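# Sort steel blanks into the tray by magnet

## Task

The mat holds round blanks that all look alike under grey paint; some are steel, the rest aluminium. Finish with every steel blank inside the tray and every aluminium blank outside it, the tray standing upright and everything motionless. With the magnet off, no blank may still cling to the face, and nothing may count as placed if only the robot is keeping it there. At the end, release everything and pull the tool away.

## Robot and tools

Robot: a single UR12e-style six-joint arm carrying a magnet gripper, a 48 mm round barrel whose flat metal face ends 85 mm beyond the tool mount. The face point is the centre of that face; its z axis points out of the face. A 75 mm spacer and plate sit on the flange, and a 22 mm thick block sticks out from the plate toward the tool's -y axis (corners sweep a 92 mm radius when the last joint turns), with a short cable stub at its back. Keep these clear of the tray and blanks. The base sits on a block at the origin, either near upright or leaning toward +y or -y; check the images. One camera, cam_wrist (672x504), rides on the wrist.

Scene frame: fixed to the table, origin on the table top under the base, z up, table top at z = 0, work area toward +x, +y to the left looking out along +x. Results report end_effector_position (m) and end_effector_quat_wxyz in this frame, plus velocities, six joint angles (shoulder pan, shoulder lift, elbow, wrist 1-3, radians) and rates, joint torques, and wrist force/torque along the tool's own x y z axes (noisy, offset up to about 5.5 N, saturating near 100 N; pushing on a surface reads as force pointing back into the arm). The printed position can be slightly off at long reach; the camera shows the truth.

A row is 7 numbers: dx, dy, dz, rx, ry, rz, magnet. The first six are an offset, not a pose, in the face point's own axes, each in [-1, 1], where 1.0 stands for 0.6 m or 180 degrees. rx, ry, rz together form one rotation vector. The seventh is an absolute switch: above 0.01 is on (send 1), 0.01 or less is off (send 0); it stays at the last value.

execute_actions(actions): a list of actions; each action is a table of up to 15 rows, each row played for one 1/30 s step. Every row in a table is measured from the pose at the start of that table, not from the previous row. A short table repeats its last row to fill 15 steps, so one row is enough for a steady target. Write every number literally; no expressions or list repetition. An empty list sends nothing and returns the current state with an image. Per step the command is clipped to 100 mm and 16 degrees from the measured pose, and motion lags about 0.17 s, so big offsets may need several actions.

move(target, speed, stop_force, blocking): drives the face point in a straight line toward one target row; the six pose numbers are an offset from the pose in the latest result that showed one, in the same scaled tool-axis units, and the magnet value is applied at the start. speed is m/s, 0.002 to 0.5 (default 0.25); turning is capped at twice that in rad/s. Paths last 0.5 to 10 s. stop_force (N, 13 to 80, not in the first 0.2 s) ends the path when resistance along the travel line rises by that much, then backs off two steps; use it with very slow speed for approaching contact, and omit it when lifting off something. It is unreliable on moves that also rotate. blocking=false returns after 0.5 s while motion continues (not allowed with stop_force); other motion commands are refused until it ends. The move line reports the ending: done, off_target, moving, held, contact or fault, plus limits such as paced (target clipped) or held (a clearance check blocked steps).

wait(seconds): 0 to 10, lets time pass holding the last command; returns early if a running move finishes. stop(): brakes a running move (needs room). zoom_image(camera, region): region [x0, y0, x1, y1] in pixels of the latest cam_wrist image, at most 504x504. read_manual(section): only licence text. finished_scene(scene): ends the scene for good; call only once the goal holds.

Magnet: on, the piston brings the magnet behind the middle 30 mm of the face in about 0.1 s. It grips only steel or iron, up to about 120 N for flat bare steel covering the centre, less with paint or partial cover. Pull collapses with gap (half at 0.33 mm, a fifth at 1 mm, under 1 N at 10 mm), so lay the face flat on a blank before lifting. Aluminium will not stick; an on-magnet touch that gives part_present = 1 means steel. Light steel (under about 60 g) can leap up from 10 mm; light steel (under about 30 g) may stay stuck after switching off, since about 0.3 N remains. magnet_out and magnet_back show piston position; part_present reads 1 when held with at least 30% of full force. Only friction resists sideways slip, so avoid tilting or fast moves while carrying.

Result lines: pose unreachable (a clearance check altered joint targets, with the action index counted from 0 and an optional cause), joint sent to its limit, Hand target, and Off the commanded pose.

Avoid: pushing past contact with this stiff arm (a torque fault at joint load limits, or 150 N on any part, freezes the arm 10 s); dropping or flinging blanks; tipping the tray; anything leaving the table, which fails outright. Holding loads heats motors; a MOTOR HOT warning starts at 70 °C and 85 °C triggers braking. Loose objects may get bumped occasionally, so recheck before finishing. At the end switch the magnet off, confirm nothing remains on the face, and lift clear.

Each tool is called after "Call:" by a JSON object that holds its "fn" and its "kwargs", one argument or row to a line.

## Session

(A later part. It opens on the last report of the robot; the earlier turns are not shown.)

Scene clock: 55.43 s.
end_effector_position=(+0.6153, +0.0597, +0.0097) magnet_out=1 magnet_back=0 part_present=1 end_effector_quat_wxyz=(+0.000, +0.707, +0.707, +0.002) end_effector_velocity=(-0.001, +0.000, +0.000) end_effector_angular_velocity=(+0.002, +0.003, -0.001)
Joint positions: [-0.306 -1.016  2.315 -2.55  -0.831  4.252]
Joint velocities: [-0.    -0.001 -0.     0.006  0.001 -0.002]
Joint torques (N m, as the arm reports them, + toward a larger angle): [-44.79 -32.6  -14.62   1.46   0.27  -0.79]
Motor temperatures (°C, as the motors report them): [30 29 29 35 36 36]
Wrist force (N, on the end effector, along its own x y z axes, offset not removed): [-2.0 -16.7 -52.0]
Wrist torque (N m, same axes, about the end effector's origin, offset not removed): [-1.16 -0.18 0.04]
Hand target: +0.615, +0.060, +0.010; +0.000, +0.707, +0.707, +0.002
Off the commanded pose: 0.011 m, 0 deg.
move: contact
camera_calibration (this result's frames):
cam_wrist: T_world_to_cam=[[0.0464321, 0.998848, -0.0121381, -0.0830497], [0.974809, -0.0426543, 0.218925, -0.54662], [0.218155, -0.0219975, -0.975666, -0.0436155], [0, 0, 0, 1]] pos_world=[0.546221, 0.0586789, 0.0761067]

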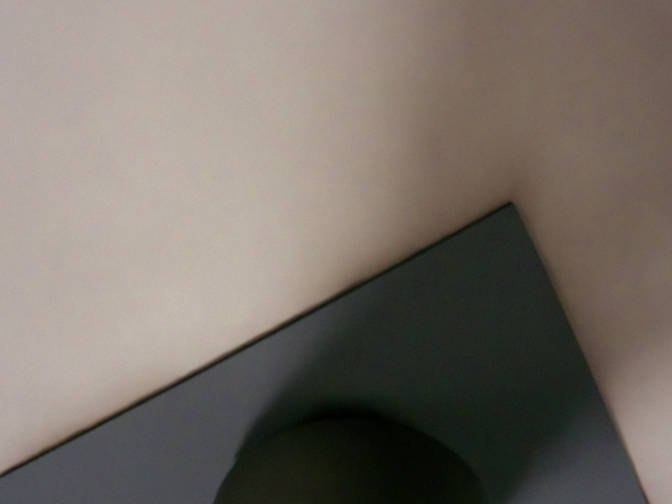

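Call:
{"fn": "move", "kwargs": {
  "target": [0,0,-0.1,0,0,0,1]
}}

Call:
{"fn": "move", "kwargs": {
  "target": [-0.341,0.221,0,0,0,0,1]
}}

Call:
{"fn": "move", "kwargs": {
  "target": [0,0,0.07,0,0,0,1],
  "speed": 0.08
}}

Call:
{"fn": "execute_actions", "kwargs": {
  "actions": [
    [[0,0,0,0,0,0,0]]
  ]
}}

Call:
{"fn": "move", "kwargs": {
  "target": [0,0,-0.07,0,0,0,0]
}}

Call:
{"fn": "move", "kwargs": {
  "target": [0.303,-0.073,0,0,0,0,0]
}}

Call:
{"fn": "move", "kwargs": {
  "target": [0,0,0.088,0,0,0,0]
}}

Call:
{"fn": "move", "kwargs": {
  "target": [0,0,0.03,0,0,0,1],
  "speed": 0.004,
  "stop_force": 15
}}

Scene clock: 60.80 s.
end_effector_position=(+0.6151, +0.0595, +0.0694) magnet_out=1 magnet_back=0 part_present=1 end_effector_quat_wxyz=(+0.000, +0.707, +0.707, +0.002) end_effector_velocity=(-0.000, -0.000, +0.002) end_effector_angular_velocity=(+0.000, +0.002, -0.000)
Joint positions: [-0.374 -1.113  2.305 -2.387 -0.854  4.167]
Joint velocities: [-0.003 -0.003 -0.001  0.009 -0.002 -0.005]
Joint torques (N m, as the arm reports them, + toward a larger angle): [-64.5  -39.3  -35.47  -0.62  -3.25  -0.66]
Motor temperatures (°C, as the motors report them): [30 29 29 35 36 36]
Wrist force (N, on the end effector, along its own x y z axes, offset not removed): [-1.8 -1.8 -1.6]
Wrist torque (N m, same axes, about the end effector's origin, offset not removed): [-0.04 0.15 0.11]
Hand target: +0.615, +0.060, +0.070; +0.000, +0.707, +0.707, +0.002
Off the commanded pose: 0.000 m, 0 deg.
move: done
camera_calibration (this result's frames):
cam_wrist: T_world_to_cam=[[0.0465098, 0.998842, -0.0123108, -0.0822245], [0.974782, -0.0426898, 0.21904, -0.559549], [0.218261, -0.0221878, -0.975638, 0.014683], [0, 0, 0, 1]] pos_world=[0.546058, 0.0585681, 0.135877]

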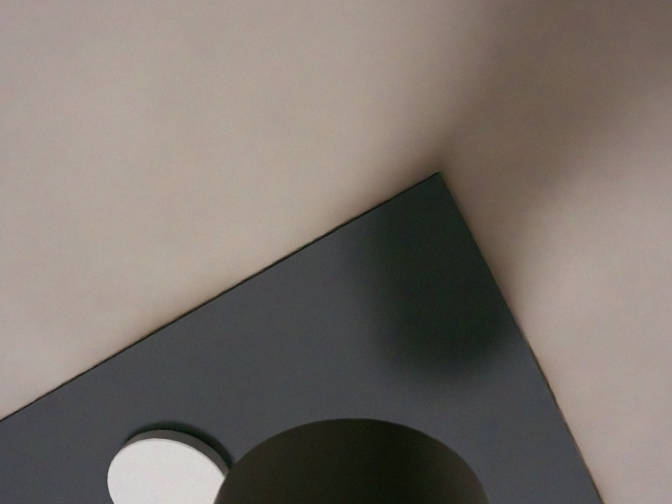

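Scene clock: 62.50 s.
end_effector_position=(+0.7477, -0.1449, +0.0694) magnet_out=1 magnet_back=0 part_present=1 end_effector_quat_wxyz=(+0.001, +0.707, +0.707, +0.001) end_effector_velocity=(+0.001, -0.002, -0.001) end_effector_angular_velocity=(+0.002, +0.001, +0.001)
Joint positions: [-0.478 -0.749  1.959 -2.326 -0.896  4.043]
Joint velocities: [-0.     0.005 -0.004  0.002  0.001 -0.003]
Joint torques (N m, as the arm reports them, + toward a larger angle): [-81.71 -39.65 -39.97  -0.37  -2.53  -1.6 ]
Motor temperatures (°C, as the motors report them): [30 29 29 35 36 36]
Wrist force (N, on the end effector, along its own x y z axes, offset not removed): [1.2 -2.2 -1.5]
Wrist torque (N m, same axes, about the end effector's origin, offset not removed): [-0.18 -0.29 0.16]
Hand target: +0.748, -0.145, +0.069; +0.000, +0.707, +0.707, +0.001
Off the commanded pose: 0.000 m, 0 deg.
move: done
camera_calibration (this result's frames):
cam_wrist: T_world_to_cam=[[0.0465705, 0.998837, -0.0125155, 0.115746], [0.974783, -0.0427045, 0.219029, -0.697478], [0.21824, -0.0224002, -0.975638, -0.0188415], [0, 0, 0, 1]] pos_world=[0.678612, -0.145819, 0.135834]

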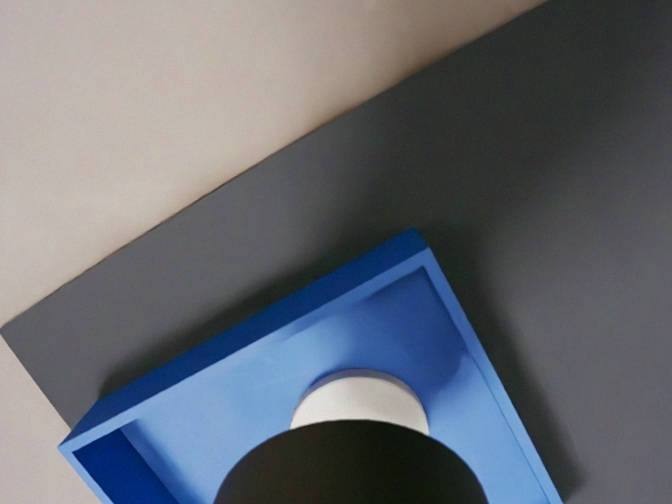

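Scene clock: 63.53 s.
end_effector_position=(+0.7477, -0.1448, +0.0276) magnet_out=1 magnet_back=0 part_present=1 end_effector_quat_wxyz=(+0.000, +0.707, +0.707, +0.001) end_effector_velocity=(+0.000, +0.000, -0.002) end_effector_angular_velocity=(+0.001, -0.000, +0.001)
Joint positions: [-0.443 -0.7    1.964 -2.405 -0.881  4.083]
Joint velocities: [ 0.002  0.003  0.    -0.004  0.002  0.001]
Joint torques (N m, as the arm reports them, + toward a larger angle): [-41.59 -44.95 -24.2   -7.14   3.16   2.15]
Motor temperatures (°C, as the motors report them): [30 29 29 35 36 36]
Wrist force (N, on the end effector, along its own x y z axes, offset not removed): [1.0 -1.3 0.3]
Wrist torque (N m, same axes, about the end effector's origin, offset not removed): [-0.11 -0.13 0.09]
Hand target: +0.748, -0.145, +0.027; +0.000, +0.707, +0.707, +0.002
Off the commanded pose: 0.000 m, 0 deg.
move: done
camera_calibration (this result's frames):
cam_wrist: T_world_to_cam=[[0.0465716, 0.998838, -0.0124014, 0.115121], [0.974796, -0.0427319, 0.218969, -0.688382], [0.218185, -0.0222866, -0.975653, -0.0595804], [0, 0, 0, 1]] pos_world=[0.67867, -0.145731, 0.094032]

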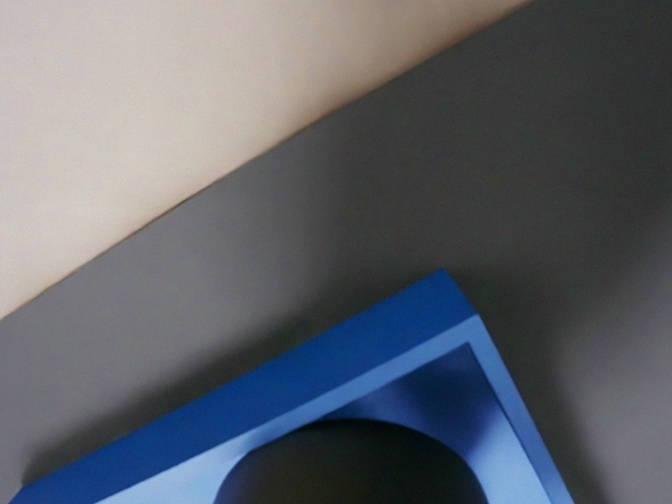

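Scene clock: 64.03 s.
end_effector_position=(+0.7477, -0.1448, +0.0275) magnet_out=0 magnet_back=1 part_present=0 end_effector_quat_wxyz=(+0.000, +0.707, +0.707, +0.001) end_effector_velocity=(-0.000, -0.000, -0.000) end_effector_angular_velocity=(+0.000, +0.001, -0.001)
Joint positions: [-0.443 -0.7    1.964 -2.405 -0.881  4.083]
Joint velocities: [-0.     0.    -0.     0.001 -0.     0.   ]
Joint torques (N m, as the arm reports them, + toward a larger angle): [-61.2  -62.39 -23.25  -0.89   0.59  -0.86]
Motor temperatures (°C, as the motors report them): [30 29 29 35 36 36]
Wrist force (N, on the end effector, along its own x y z axes, offset not removed): [-1.2 1.2 -0.8]
Wrist torque (N m, same axes, about the end effector's origin, offset not removed): [0.42 0.16 0.31]
Hand target: +0.748, -0.145, +0.028; +0.000, +0.707, +0.707, +0.001
Off the commanded pose: 0.000 m, 0 deg.
Step readings (end_effector_position):
0: (+0.7477, -0.1448, +0.0276)
1: (+0.7477, -0.1448, +0.0275)
2: (+0.7477, -0.1448, +0.0275)
4: (+0.7477, -0.1448, +0.0275)
8: (+0.7477, -0.1448, +0.0275)
15: end_effector_position above
camera_calibration (this result's frames):
cam_wrist: T_world_to_cam=[[0.0465763, 0.998838, -0.0124096, 0.115118], [0.974793, -0.0427344, 0.218982, -0.688366], [0.218197, -0.0222962, -0.97565, -0.0596829], [0, 0, 0, 1]] pos_world=[0.678675, -0.145732, 0.093939]

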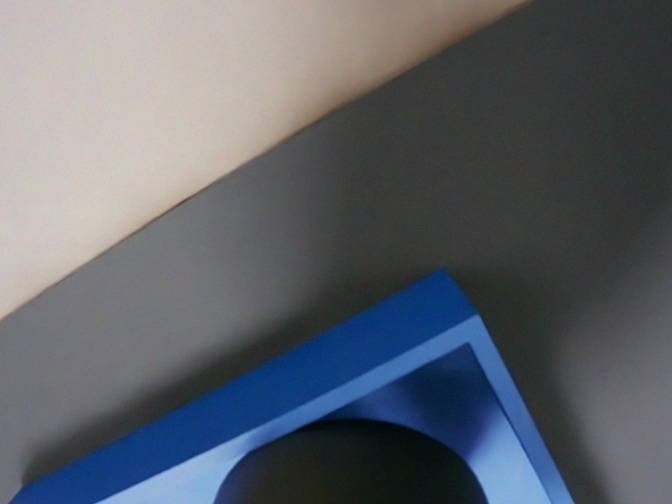

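Scene clock: 64.97 s.
end_effector_position=(+0.7476, -0.1449, +0.0692) magnet_out=0 magnet_back=1 part_present=0 end_effector_quat_wxyz=(+0.000, +0.707, +0.707, +0.001) end_effector_velocity=(-0.000, -0.000, +0.002) end_effector_angular_velocity=(+0.000, +0.001, -0.003)
Joint positions: [-0.478 -0.748  1.959 -2.327 -0.896  4.043]
Joint velocities: [-0.002 -0.003 -0.001  0.006 -0.001 -0.001]
Joint torques (N m, as the arm reports them, + toward a larger angle): [-79.99 -67.22 -38.12  -1.27  -2.97  -1.11]
Motor temperatures (°C, as the motors report them): [30 29 29 35 36 36]
Wrist force (N, on the end effector, along its own x y z axes, offset not removed): [0.1 -0.7 -1.2]
Wrist torque (N m, same axes, about the end effector's origin, offset not removed): [-0.01 -0.19 0.23]
Hand target: +0.748, -0.145, +0.070; +0.000, +0.707, +0.707, +0.001
Off the commanded pose: 0.000 m, 0 deg.
move: done
camera_calibration (this result's frames):
cam_wrist: T_world_to_cam=[[0.0466237, 0.998834, -0.0124926, 0.115696], [0.974785, -0.042762, 0.21901, -0.697391], [0.218221, -0.0223887, -0.975643, -0.0189935], [0, 0, 0, 1]] pos_world=[0.678557, -0.145808, 0.13565]

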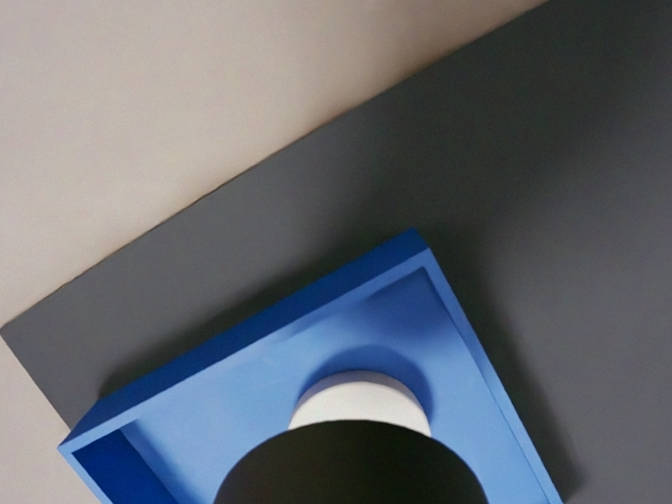

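Scene clock: 66.40 s.
end_effector_position=(+0.7038, +0.0368, +0.0694) magnet_out=0 magnet_back=1 part_present=0 end_effector_quat_wxyz=(+0.000, +0.707, +0.707, +0.002) end_effector_velocity=(-0.001, +0.003, +0.001) end_effector_angular_velocity=(-0.001, -0.000, +0.002)
Joint positions: [-0.344 -1.003  2.131 -2.348 -0.843  4.204]
Joint velocities: [ 0.002 -0.006  0.002  0.001  0.     0.001]
Joint torques (N m, as the arm reports them, + toward a larger angle): [-34.74 -49.48 -18.9   -0.26   2.79   2.65]
Motor temperatures (°C, as the motors report them): [30 29 29 35 36 36]
Wrist force (N, on the end effector, along its own x y z axes, offset not removed): [-2.8 -1.2 0.3]
Wrist torque (N m, same axes, about the end effector's origin, offset not removed): [0.00 0.22 0.19]
Hand target: +0.704, +0.037, +0.069; +0.000, +0.707, +0.707, +0.002
Off the commanded pose: 0.000 m, 0 deg.
move: done
camera_calibration (this result's frames):
cam_wrist: T_world_to_cam=[[0.0465202, 0.998843, -0.0122217, -0.0636426], [0.974781, -0.0427195, 0.219036, -0.64693], [0.218261, -0.0221031, -0.97564, -0.00522514], [0, 0, 0, 1]] pos_world=[0.634716, 0.0358169, 0.135825]

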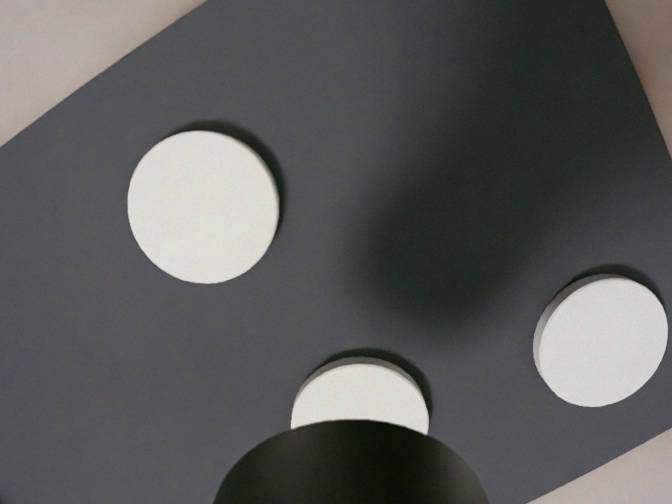

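Scene clock: 67.37 s.
end_effector_position=(+0.7038, +0.0369, +0.0168) magnet_out=0 magnet_back=1 part_present=0 end_effector_quat_wxyz=(+0.000, +0.707, +0.707, +0.002) end_effector_velocity=(+0.001, +0.000, -0.002) end_effector_angular_velocity=(-0.001, -0.002, +0.002)
Joint positions: [-0.293 -0.932  2.139 -2.47  -0.827  4.269]
Joint velocities: [ 0.003  0.003 -0.001 -0.008  0.001  0.004]
Joint torques (N m, as the arm reports them, + toward a larger angle): [-42.62 -38.37 -33.06  -6.24   2.53   3.37]
Motor temperatures (°C, as the motors report them): [30 29 29 35 36 36]
Wrist force (N, on the end effector, along its own x y z axes, offset not removed): [-0.3 -2.2 0.4]
Wrist torque (N m, same axes, about the end effector's origin, offset not removed): [-0.27 -0.15 0.13]
Hand target: +0.704, +0.037, +0.017; +0.000, +0.707, +0.707, +0.002
Off the commanded pose: 0.000 m, 0 deg.
move: done
camera_calibration (this result's frames):
cam_wrist: T_world_to_cam=[[0.0465349, 0.998844, -0.0120375, -0.0644261], [0.974816, -0.0427778, 0.218868, -0.635448], [0.2181, -0.0219194, -0.97568, -0.0564089], [0, 0, 0, 1]] pos_world=[0.634745, 0.0359321, 0.0832664]

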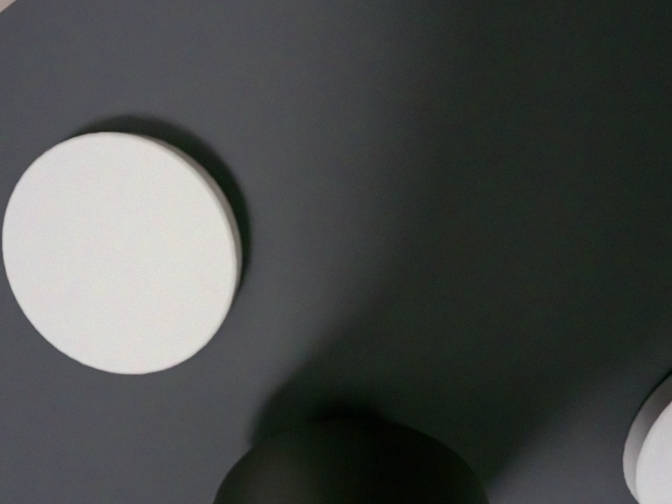

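Scene clock: 69.47 s.
end_effector_position=(+0.7039, +0.0370, +0.0100) magnet_out=1 magnet_back=0 part_present=1 end_effector_quat_wxyz=(+0.000, +0.707, +0.707, +0.002) end_effector_velocity=(-0.001, +0.000, -0.000) end_effector_angular_velocity=(+0.002, +0.003, -0.001)
Joint positions: [-0.286 -0.923  2.139 -2.486 -0.824  4.278]
Joint velocities: [ 0.    -0.001  0.     0.005  0.001 -0.001]
Joint torques (N m, as the arm reports them, + toward a larger angle): [-49.99 -36.45 -15.71   0.96   1.77  -1.53]
Motor temperatures (°C, as the motors report them): [30 29 29 35 36 36]
Wrist force (N, on the end effector, along its own x y z axes, offset not removed): [-1.2 -18.5 -48.6]
Wrist torque (N m, same axes, about the end effector's origin, offset not removed): [-0.93 -0.16 0.08]
Hand target: +0.704, +0.037, +0.010; +0.000, +0.707, +0.707, +0.002
Off the commanded pose: 0.011 m, 0 deg.
move: contact
camera_calibration (this result's frames):
cam_wrist: T_world_to_cam=[[0.0464352, 0.998848, -0.0120774, -0.0645118], [0.974781, -0.0426678, 0.219048, -0.633999], [0.21828, -0.0219444, -0.975639, -0.0632234], [0, 0, 0, 1]] pos_world=[0.634806, 0.0359987, 0.0764138]

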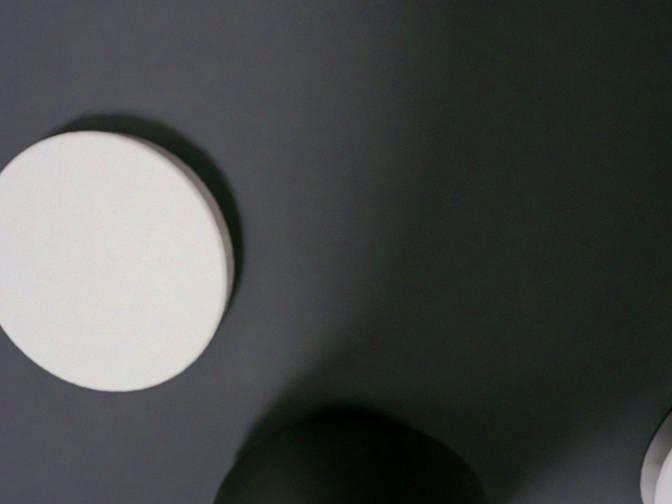

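To (.792,-.158), then D (.682,.108).

Call:
{"fn": "move", "kwargs": {
  "target": [0,0,-0.1,0,0,0,1]
}}

Call:
{"fn": "move", "kwargs": {
  "target": [-0.325,0.147,0,0,0,0,1]
}}

Call:
{"fn": "move", "kwargs": {
  "target": [0,0,0.07,0,0,0,1],
  "speed": 0.08
}}

Call:
{"fn": "execute_actions", "kwargs": {
  "actions": [
    [[0,0,0,0,0,0,0]]
  ]
}}

Call:
{"fn": "move", "kwargs": {
  "target": [0,0,-0.07,0,0,0,0]
}}

Call:
{"fn": "move", "kwargs": {
  "target": [0.443,-0.183,0,0,0,0,0]
}}

Call:
{"fn": "move", "kwargs": {
  "target": [0,0,0.088,0,0,0,0]
}}

Call:
{"fn": "move", "kwargs": {
  "target": [0,0,0.03,0,0,0,1],
  "speed": 0.004,
  "stop_force": 15
}}

Scene clock: 74.17 s.
end_effector_position=(+0.7037, +0.0369, +0.0698) magnet_out=1 magnet_back=0 part_present=1 end_effector_quat_wxyz=(+0.000, +0.707, +0.707, +0.002) end_effector_velocity=(-0.000, +0.000, +0.002) end_effector_angular_velocity=(+0.001, +0.001, +0.001)
Joint positions: [-0.345 -1.003  2.131 -2.347 -0.843  4.203]
Joint velocities: [-0.002 -0.003 -0.001  0.008 -0.    -0.005]
Joint torques (N m, as the arm reports them, + toward a larger angle): [-70.69 -51.47 -36.04  -0.65  -2.71  -0.81]
Motor temperatures (°C, as the motors report them): [30 29 29 35 36 36]
Wrist force (N, on the end effector, along its own x y z axes, offset not removed): [-3.8 -0.9 -0.5]
Wrist torque (N m, same axes, about the end effector's origin, offset not removed): [-0.03 0.20 0.15]
Hand target: +0.704, +0.037, +0.070; +0.000, +0.707, +0.707, +0.002
Off the commanded pose: 0.000 m, 0 deg.
move: done
camera_calibration (this result's frames):
cam_wrist: T_world_to_cam=[[0.0465001, 0.998844, -0.0122158, -0.0636848], [0.974762, -0.0426992, 0.219125, -0.646929], [0.21835, -0.0220968, -0.97562, -0.00491633], [0, 0, 0, 1]] pos_world=[0.634637, 0.0358792, 0.136184]

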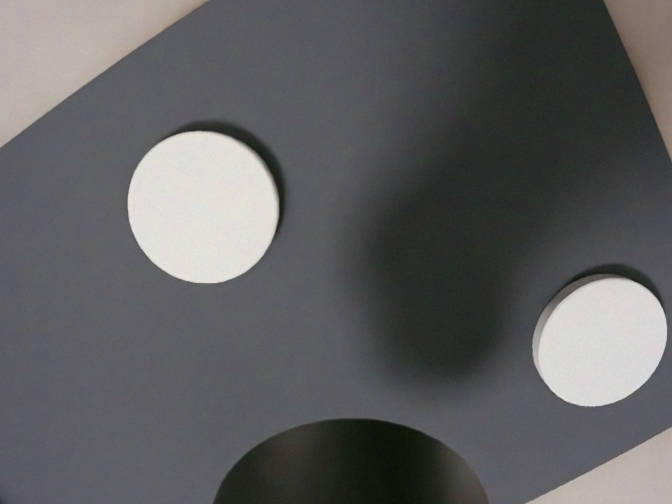

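Scene clock: 75.73 s.
end_effector_position=(+0.7919, -0.1580, +0.0696) magnet_out=1 magnet_back=0 part_present=1 end_effector_quat_wxyz=(+0.001, +0.707, +0.707, +0.002) end_effector_velocity=(+0.001, -0.002, -0.001) end_effector_angular_velocity=(+0.001, +0.001, -0.002)
Joint positions: [-0.461 -0.702  1.862 -2.288 -0.889  4.062]
Joint velocities: [-0.001  0.004 -0.004  0.002 -0.001 -0.   ]
Joint torques (N m, as the arm reports them, + toward a larger angle): [-84.18 -40.29 -37.96  -0.95  -3.05  -1.15]
Motor temperatures (°C, as the motors report them): [30 29 29 35 36 36]
Wrist force (N, on the end effector, along its own x y z axes, offset not removed): [-1.4 -2.9 -1.4]
Wrist torque (N m, same axes, about the end effector's origin, offset not removed): [-0.17 0.04 0.14]
Hand target: +0.792, -0.158, +0.070; +0.000, +0.707, +0.707, +0.002
Off the commanded pose: 0.000 m, 0 deg.
move: done
camera_calibration (this result's frames):
cam_wrist: T_world_to_cam=[[0.0465627, 0.998838, -0.0124462, 0.126806], [0.974763, -0.04271, 0.219119, -0.74118], [0.218333, -0.0223348, -0.975619, -0.0286149], [0, 0, 0, 1]] pos_world=[0.722818, -0.158953, 0.136067]

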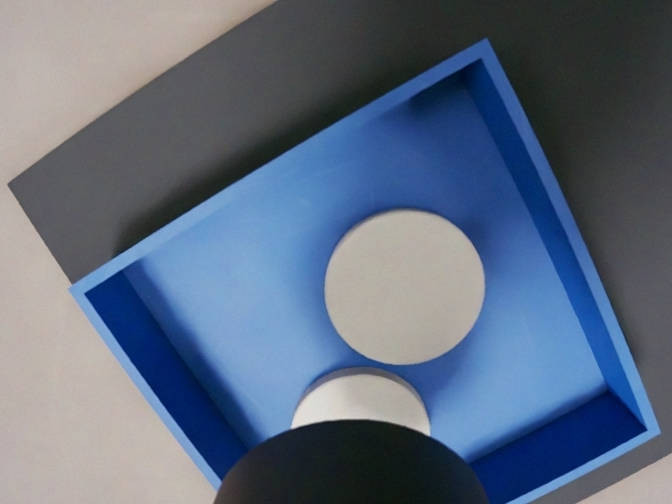

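Scene clock: 76.77 s.
end_effector_position=(+0.7919, -0.1579, +0.0278) magnet_out=1 magnet_back=0 part_present=1 end_effector_quat_wxyz=(+0.000, +0.707, +0.707, +0.002) end_effector_velocity=(+0.000, -0.000, -0.003) end_effector_angular_velocity=(+0.001, -0.000, -0.001)
Joint positions: [-0.428 -0.657  1.867 -2.362 -0.875  4.101]
Joint velocities: [ 0.002  0.003 -0.    -0.004  0.002  0.003]
Joint torques (N m, as the arm reports them, + toward a larger angle): [-46.27 -44.63 -27.79  -6.46   2.61   3.06]
Motor temperatures (°C, as the motors report them): [30 29 29 35 36 36]
Wrist force (N, on the end effector, along its own x y z axes, offset not removed): [-3.1 -5.5 0.4]
Wrist torque (N m, same axes, about the end effector's origin, offset not removed): [-0.54 0.23 0.18]
Hand target: +0.792, -0.158, +0.028; +0.000, +0.707, +0.707, +0.002
Off the commanded pose: 0.000 m, 0 deg.
move: done
camera_calibration (this result's frames):
cam_wrist: T_world_to_cam=[[0.046579, 0.998839, -0.0123307, 0.126171], [0.974777, -0.0427528, 0.219048, -0.732075], [0.218267, -0.0222227, -0.975636, -0.0693451], [0, 0, 0, 1]] pos_world=[0.722869, -0.158864, 0.0942598]

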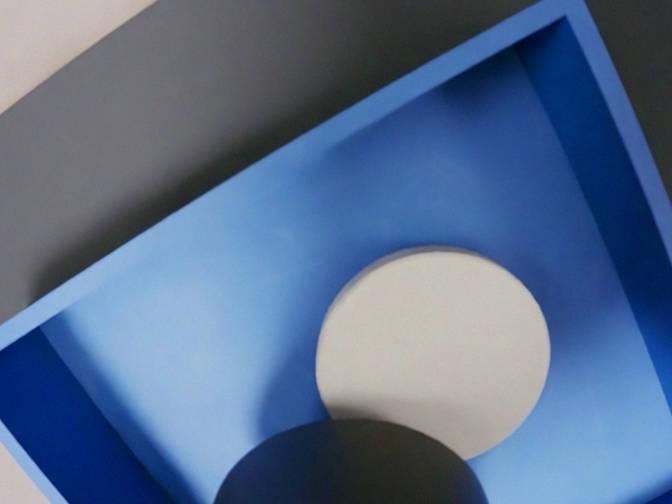

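Scene clock: 77.27 s.
end_effector_position=(+0.7919, -0.1579, +0.0277) magnet_out=0 magnet_back=1 part_present=0 end_effector_quat_wxyz=(+0.000, +0.707, +0.707, +0.002) end_effector_velocity=(-0.000, -0.000, -0.000) end_effector_angular_velocity=(-0.000, +0.001, -0.001)
Joint positions: [-0.428 -0.657  1.867 -2.362 -0.875  4.101]
Joint velocities: [-0.     0.001 -0.     0.001 -0.001  0.   ]
Joint torques (N m, as the arm reports them, + toward a larger angle): [-62.86 -64.83 -27.38  -1.2    0.59  -0.58]
Motor temperatures (°C, as the motors report them): [30 29 29 35 36 36]
Wrist force (N, on the end effector, along its own x y z axes, offset not removed): [-0.7 1.6 -1.6]
Wrist torque (N m, same axes, about the end effector's origin, offset not removed): [0.28 -0.12 0.11]
Hand target: +0.792, -0.158, +0.028; +0.000, +0.707, +0.707, +0.002
Off the commanded pose: 0.000 m, 0 deg.
Step readings (end_effector_position):
0: (+0.7919, -0.1579, +0.0278)
1: (+0.7919, -0.1579, +0.0278)
2: (+0.7919, -0.1579, +0.0277)
4: (+0.7919, -0.1579, +0.0277)
8: (+0.7919, -0.1579, +0.0277)
15: end_effector_position above
camera_calibration (this result's frames):
cam_wrist: T_world_to_cam=[[0.0465819, 0.998838, -0.0123387, 0.126169], [0.974774, -0.0427536, 0.219062, -0.732059], [0.21828, -0.0222318, -0.975633, -0.0694476], [0, 0, 0, 1]] pos_world=[0.722874, -0.158865, 0.0941681]

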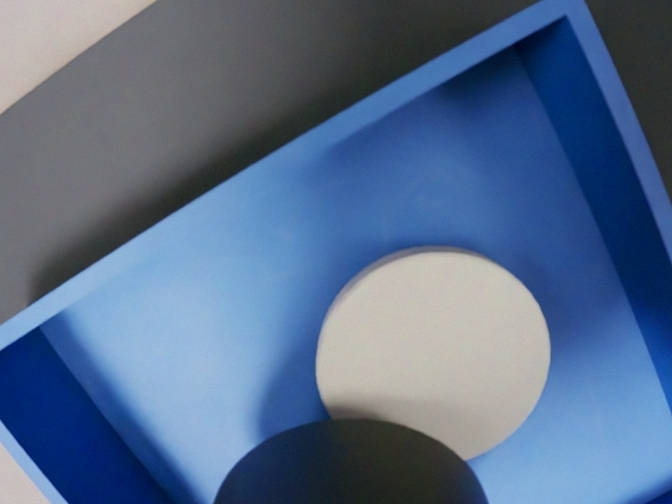

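Scene clock: 78.20 s.
end_effector_position=(+0.7918, -0.1580, +0.0694) magnet_out=0 magnet_back=1 part_present=0 end_effector_quat_wxyz=(+0.000, +0.707, +0.707, +0.002) end_effector_velocity=(-0.000, +0.000, +0.002) end_effector_angular_velocity=(+0.001, +0.001, -0.002)
Joint positions: [-0.461 -0.702  1.863 -2.288 -0.889  4.062]
Joint velocities: [-0.002 -0.002 -0.001  0.007 -0.001 -0.002]
Joint torques (N m, as the arm reports them, + toward a larger angle): [-88.56 -66.59 -38.44  -1.22  -2.65  -1.24]
Motor temperatures (°C, as the motors report them): [30 29 29 35 36 36]
Wrist force (N, on the end effector, along its own x y z axes, offset not removed): [-2.6 -1.8 2.9]
Wrist torque (N m, same axes, about the end effector's origin, offset not removed): [-0.10 0.17 0.07]
Hand target: +0.792, -0.158, +0.070; +0.000, +0.707, +0.707, +0.002
Off the commanded pose: 0.000 m, 0 deg.
move: done
camera_calibration (this result's frames):
cam_wrist: T_world_to_cam=[[0.0466268, 0.998835, -0.0124154, 0.126747], [0.974767, -0.0427801, 0.219086, -0.741085], [0.2183, -0.0223174, -0.975627, -0.0287585], [0, 0, 0, 1]] pos_world=[0.722753, -0.158944, 0.135877]

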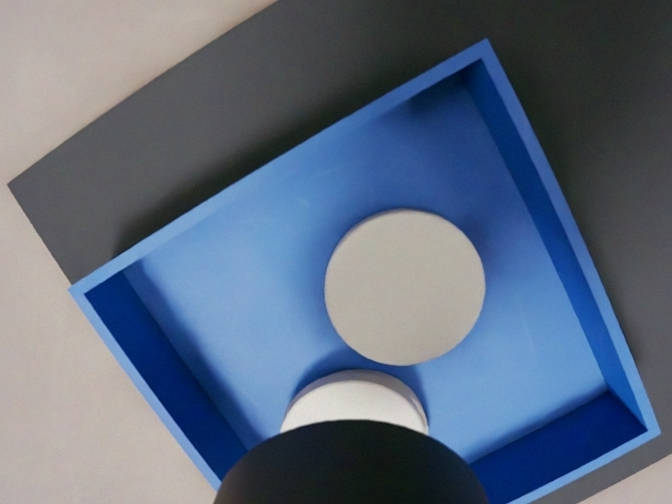

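Scene clock: 80.07 s.
end_effector_position=(+0.6819, +0.1077, +0.0696) magnet_out=0 magnet_back=1 part_present=0 end_effector_quat_wxyz=(+0.000, +0.707, +0.707, +0.002) end_effector_velocity=(-0.001, +0.002, +0.000) end_effector_angular_velocity=(-0.000, +0.001, +0.000)
Joint positions: [-0.286 -1.107  2.184 -2.346 -0.824  4.278]
Joint velocities: [ 0.002 -0.004  0.002  0.001 -0.     0.001]
Joint torques (N m, as the arm reports them, + toward a larger angle): [-28.55 -45.87 -17.25  -0.81   2.76   2.81]
Motor temperatures (°C, as the motors report them): [30 29 29 35 36 36]
Wrist force (N, on the end effector, along its own x y z axes, offset not removed): [-0.5 -2.1 0.2]
Wrist torque (N m, same axes, about the end effector's origin, offset not removed): [-0.07 -0.05 0.18]
Hand target: +0.682, +0.108, +0.070; +0.000, +0.707, +0.707, +0.002
Off the commanded pose: 0.000 m, 0 deg.
move: done
camera_calibration (this result's frames):
cam_wrist: T_world_to_cam=[[0.0465226, 0.998844, -0.0120716, -0.133496], [0.974762, -0.0427529, 0.219114, -0.622653], [0.218345, -0.0219607, -0.975625, 0.00127947], [0, 0, 0, 1]] pos_world=[0.61287, 0.106749, 0.136069]

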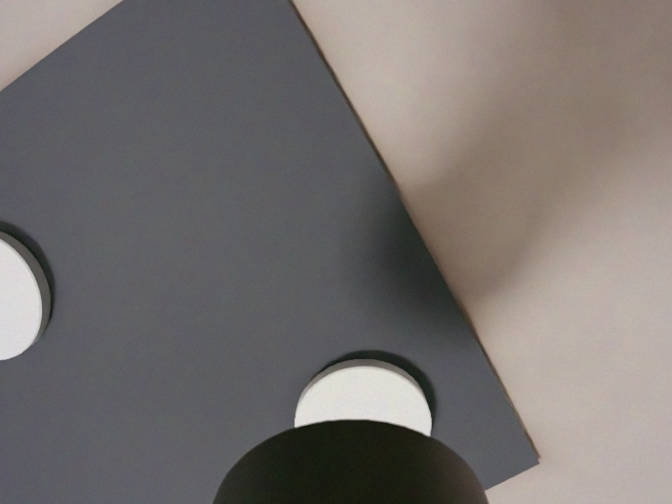

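Scene clock: 81.03 s.
end_effector_position=(+0.6819, +0.1079, +0.0171) magnet_out=0 magnet_back=1 part_present=0 end_effector_quat_wxyz=(+0.000, +0.707, +0.707, +0.002) end_effector_velocity=(+0.001, -0.000, -0.003) end_effector_angular_velocity=(-0.001, -0.001, -0.000)
Joint positions: [-0.231 -1.033  2.192 -2.478 -0.809  4.35 ]
Joint velocities: [ 0.003  0.005 -0.001 -0.009 -0.     0.006]
Joint torques (N m, as the arm reports them, + toward a larger angle): [-28.08 -29.95 -30.2   -6.14   2.53   2.86]
Motor temperatures (°C, as the motors report them): [30 29 29 35 36 36]
Wrist force (N, on the end effector, along its own x y z axes, offset not removed): [2.1 -2.5 -1.5]
Wrist torque (N m, same axes, about the end effector's origin, offset not removed): [-0.11 -0.30 0.27]
Hand target: +0.682, +0.108, +0.017; +0.000, +0.707, +0.707, +0.002
Off the commanded pose: 0.000 m, 0 deg.
move: done
camera_calibration (this result's frames):
cam_wrist: T_world_to_cam=[[0.0465733, 0.998844, -0.0118726, -0.134286], [0.97481, -0.042851, 0.21888, -0.611127], [0.218118, -0.0217675, -0.97568, -0.0498825], [0, 0, 0, 1]] pos_world=[0.612867, 0.106857, 0.0834997]

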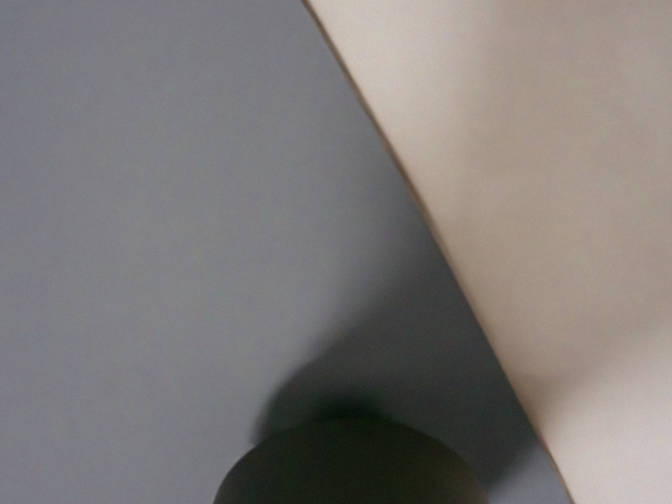

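Scene clock: 83.23 s.
end_effector_position=(+0.6820, +0.1079, +0.0098) magnet_out=1 magnet_back=0 part_present=0 end_effector_quat_wxyz=(+0.000, +0.707, +0.707, +0.002) end_effector_velocity=(-0.001, -0.001, -0.001) end_effector_angular_velocity=(+0.001, +0.005, -0.003)
Joint positions: [-0.224 -1.022  2.193 -2.496 -0.807  4.361]
Joint velocities: [-0.     0.002  0.     0.005 -0.001 -0.002]
Joint torques (N m, as the arm reports them, + toward a larger angle): [-44.41 -34.3  -13.96   1.24   2.27  -1.09]
Motor temperatures (°C, as the motors report them): [30 29 29 35 36 36]
Wrist force (N, on the end effector, along its own x y z axes, offset not removed): [-4.9 -16.9 -45.7]
Wrist torque (N m, same axes, about the end effector's origin, offset not removed): [-1.22 0.07 0.25]
Hand target: +0.682, +0.108, +0.010; +0.000, +0.707, +0.707, +0.002
Off the commanded pose: 0.011 m, 0 deg.
move: contact
camera_calibration (this result's frames):
cam_wrist: T_world_to_cam=[[0.0464264, 0.998851, -0.0119119, -0.134354], [0.97477, -0.0426943, 0.219092, -0.609615], [0.218331, -0.021783, -0.975632, -0.0570967], [0, 0, 0, 1]] pos_world=[0.612938, 0.106929, 0.076256]

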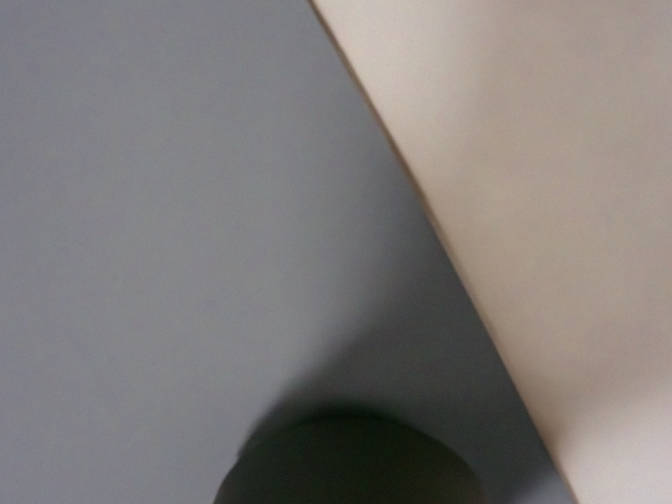

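Call:
{"fn": "move", "kwargs": {
  "target": [0,0,-0.15,0,0,0,0]
}}

Call:
{"fn": "finished_scene", "kwargs": {
  "scene": 1
}}

Scene clock: 85.83 s.
end_effector_position=(+0.6817, +0.1077, +0.0996) magnet_out=0 magnet_back=1 part_present=0 end_effector_quat_wxyz=(+0.000, +0.707, +0.707, +0.002) end_effector_velocity=(-0.000, -0.001, +0.002) end_effector_angular_velocity=(-0.001, +0.002, -0.002)
Joint positions: [-0.316 -1.146  2.174 -2.271 -0.834  4.239]
Joint velocities: [-0.003 -0.003 -0.001  0.009 -0.002 -0.003]
Joint torques (N m, as the arm reports them, + toward a larger angle): [-70.86 -43.51 -37.07  -0.79  -3.21  -2.39]
Motor temperatures (°C, as the motors report them): [30 29 29 35 36 36]
Wrist force (N, on the end effector, along its own x y z axes, offset not removed): [-2.5 -3.6 -2.3]
Wrist torque (N m, same axes, about the end effector's origin, offset not removed): [-0.25 0.10 0.11]
Hand target: +0.682, +0.108, +0.100; +0.000, +0.707, +0.707, +0.002
Off the commanded pose: 0.000 m, 0 deg.
move: done
camera_calibration (this result's frames):
cam_wrist: T_world_to_cam=[[0.0465165, 0.998844, -0.0121277, -0.133111], [0.974737, -0.042732, 0.219231, -0.629045], [0.218459, -0.0220191, -0.975598, 0.0305195], [0, 0, 0, 1]] pos_world=[0.612677, 0.106749, 0.166066]

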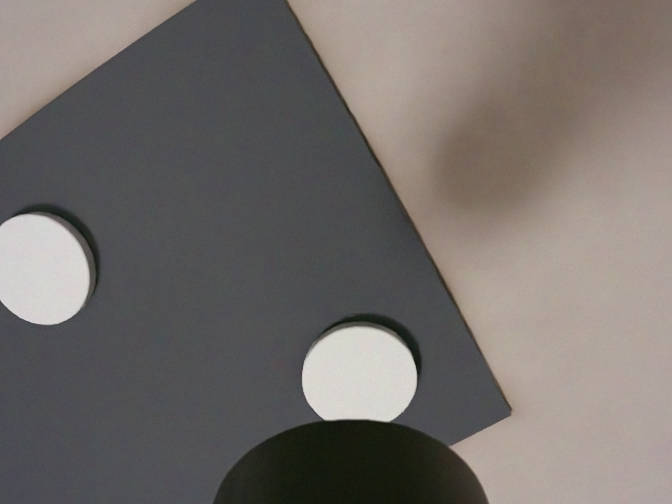

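The scene is finished: the task was done.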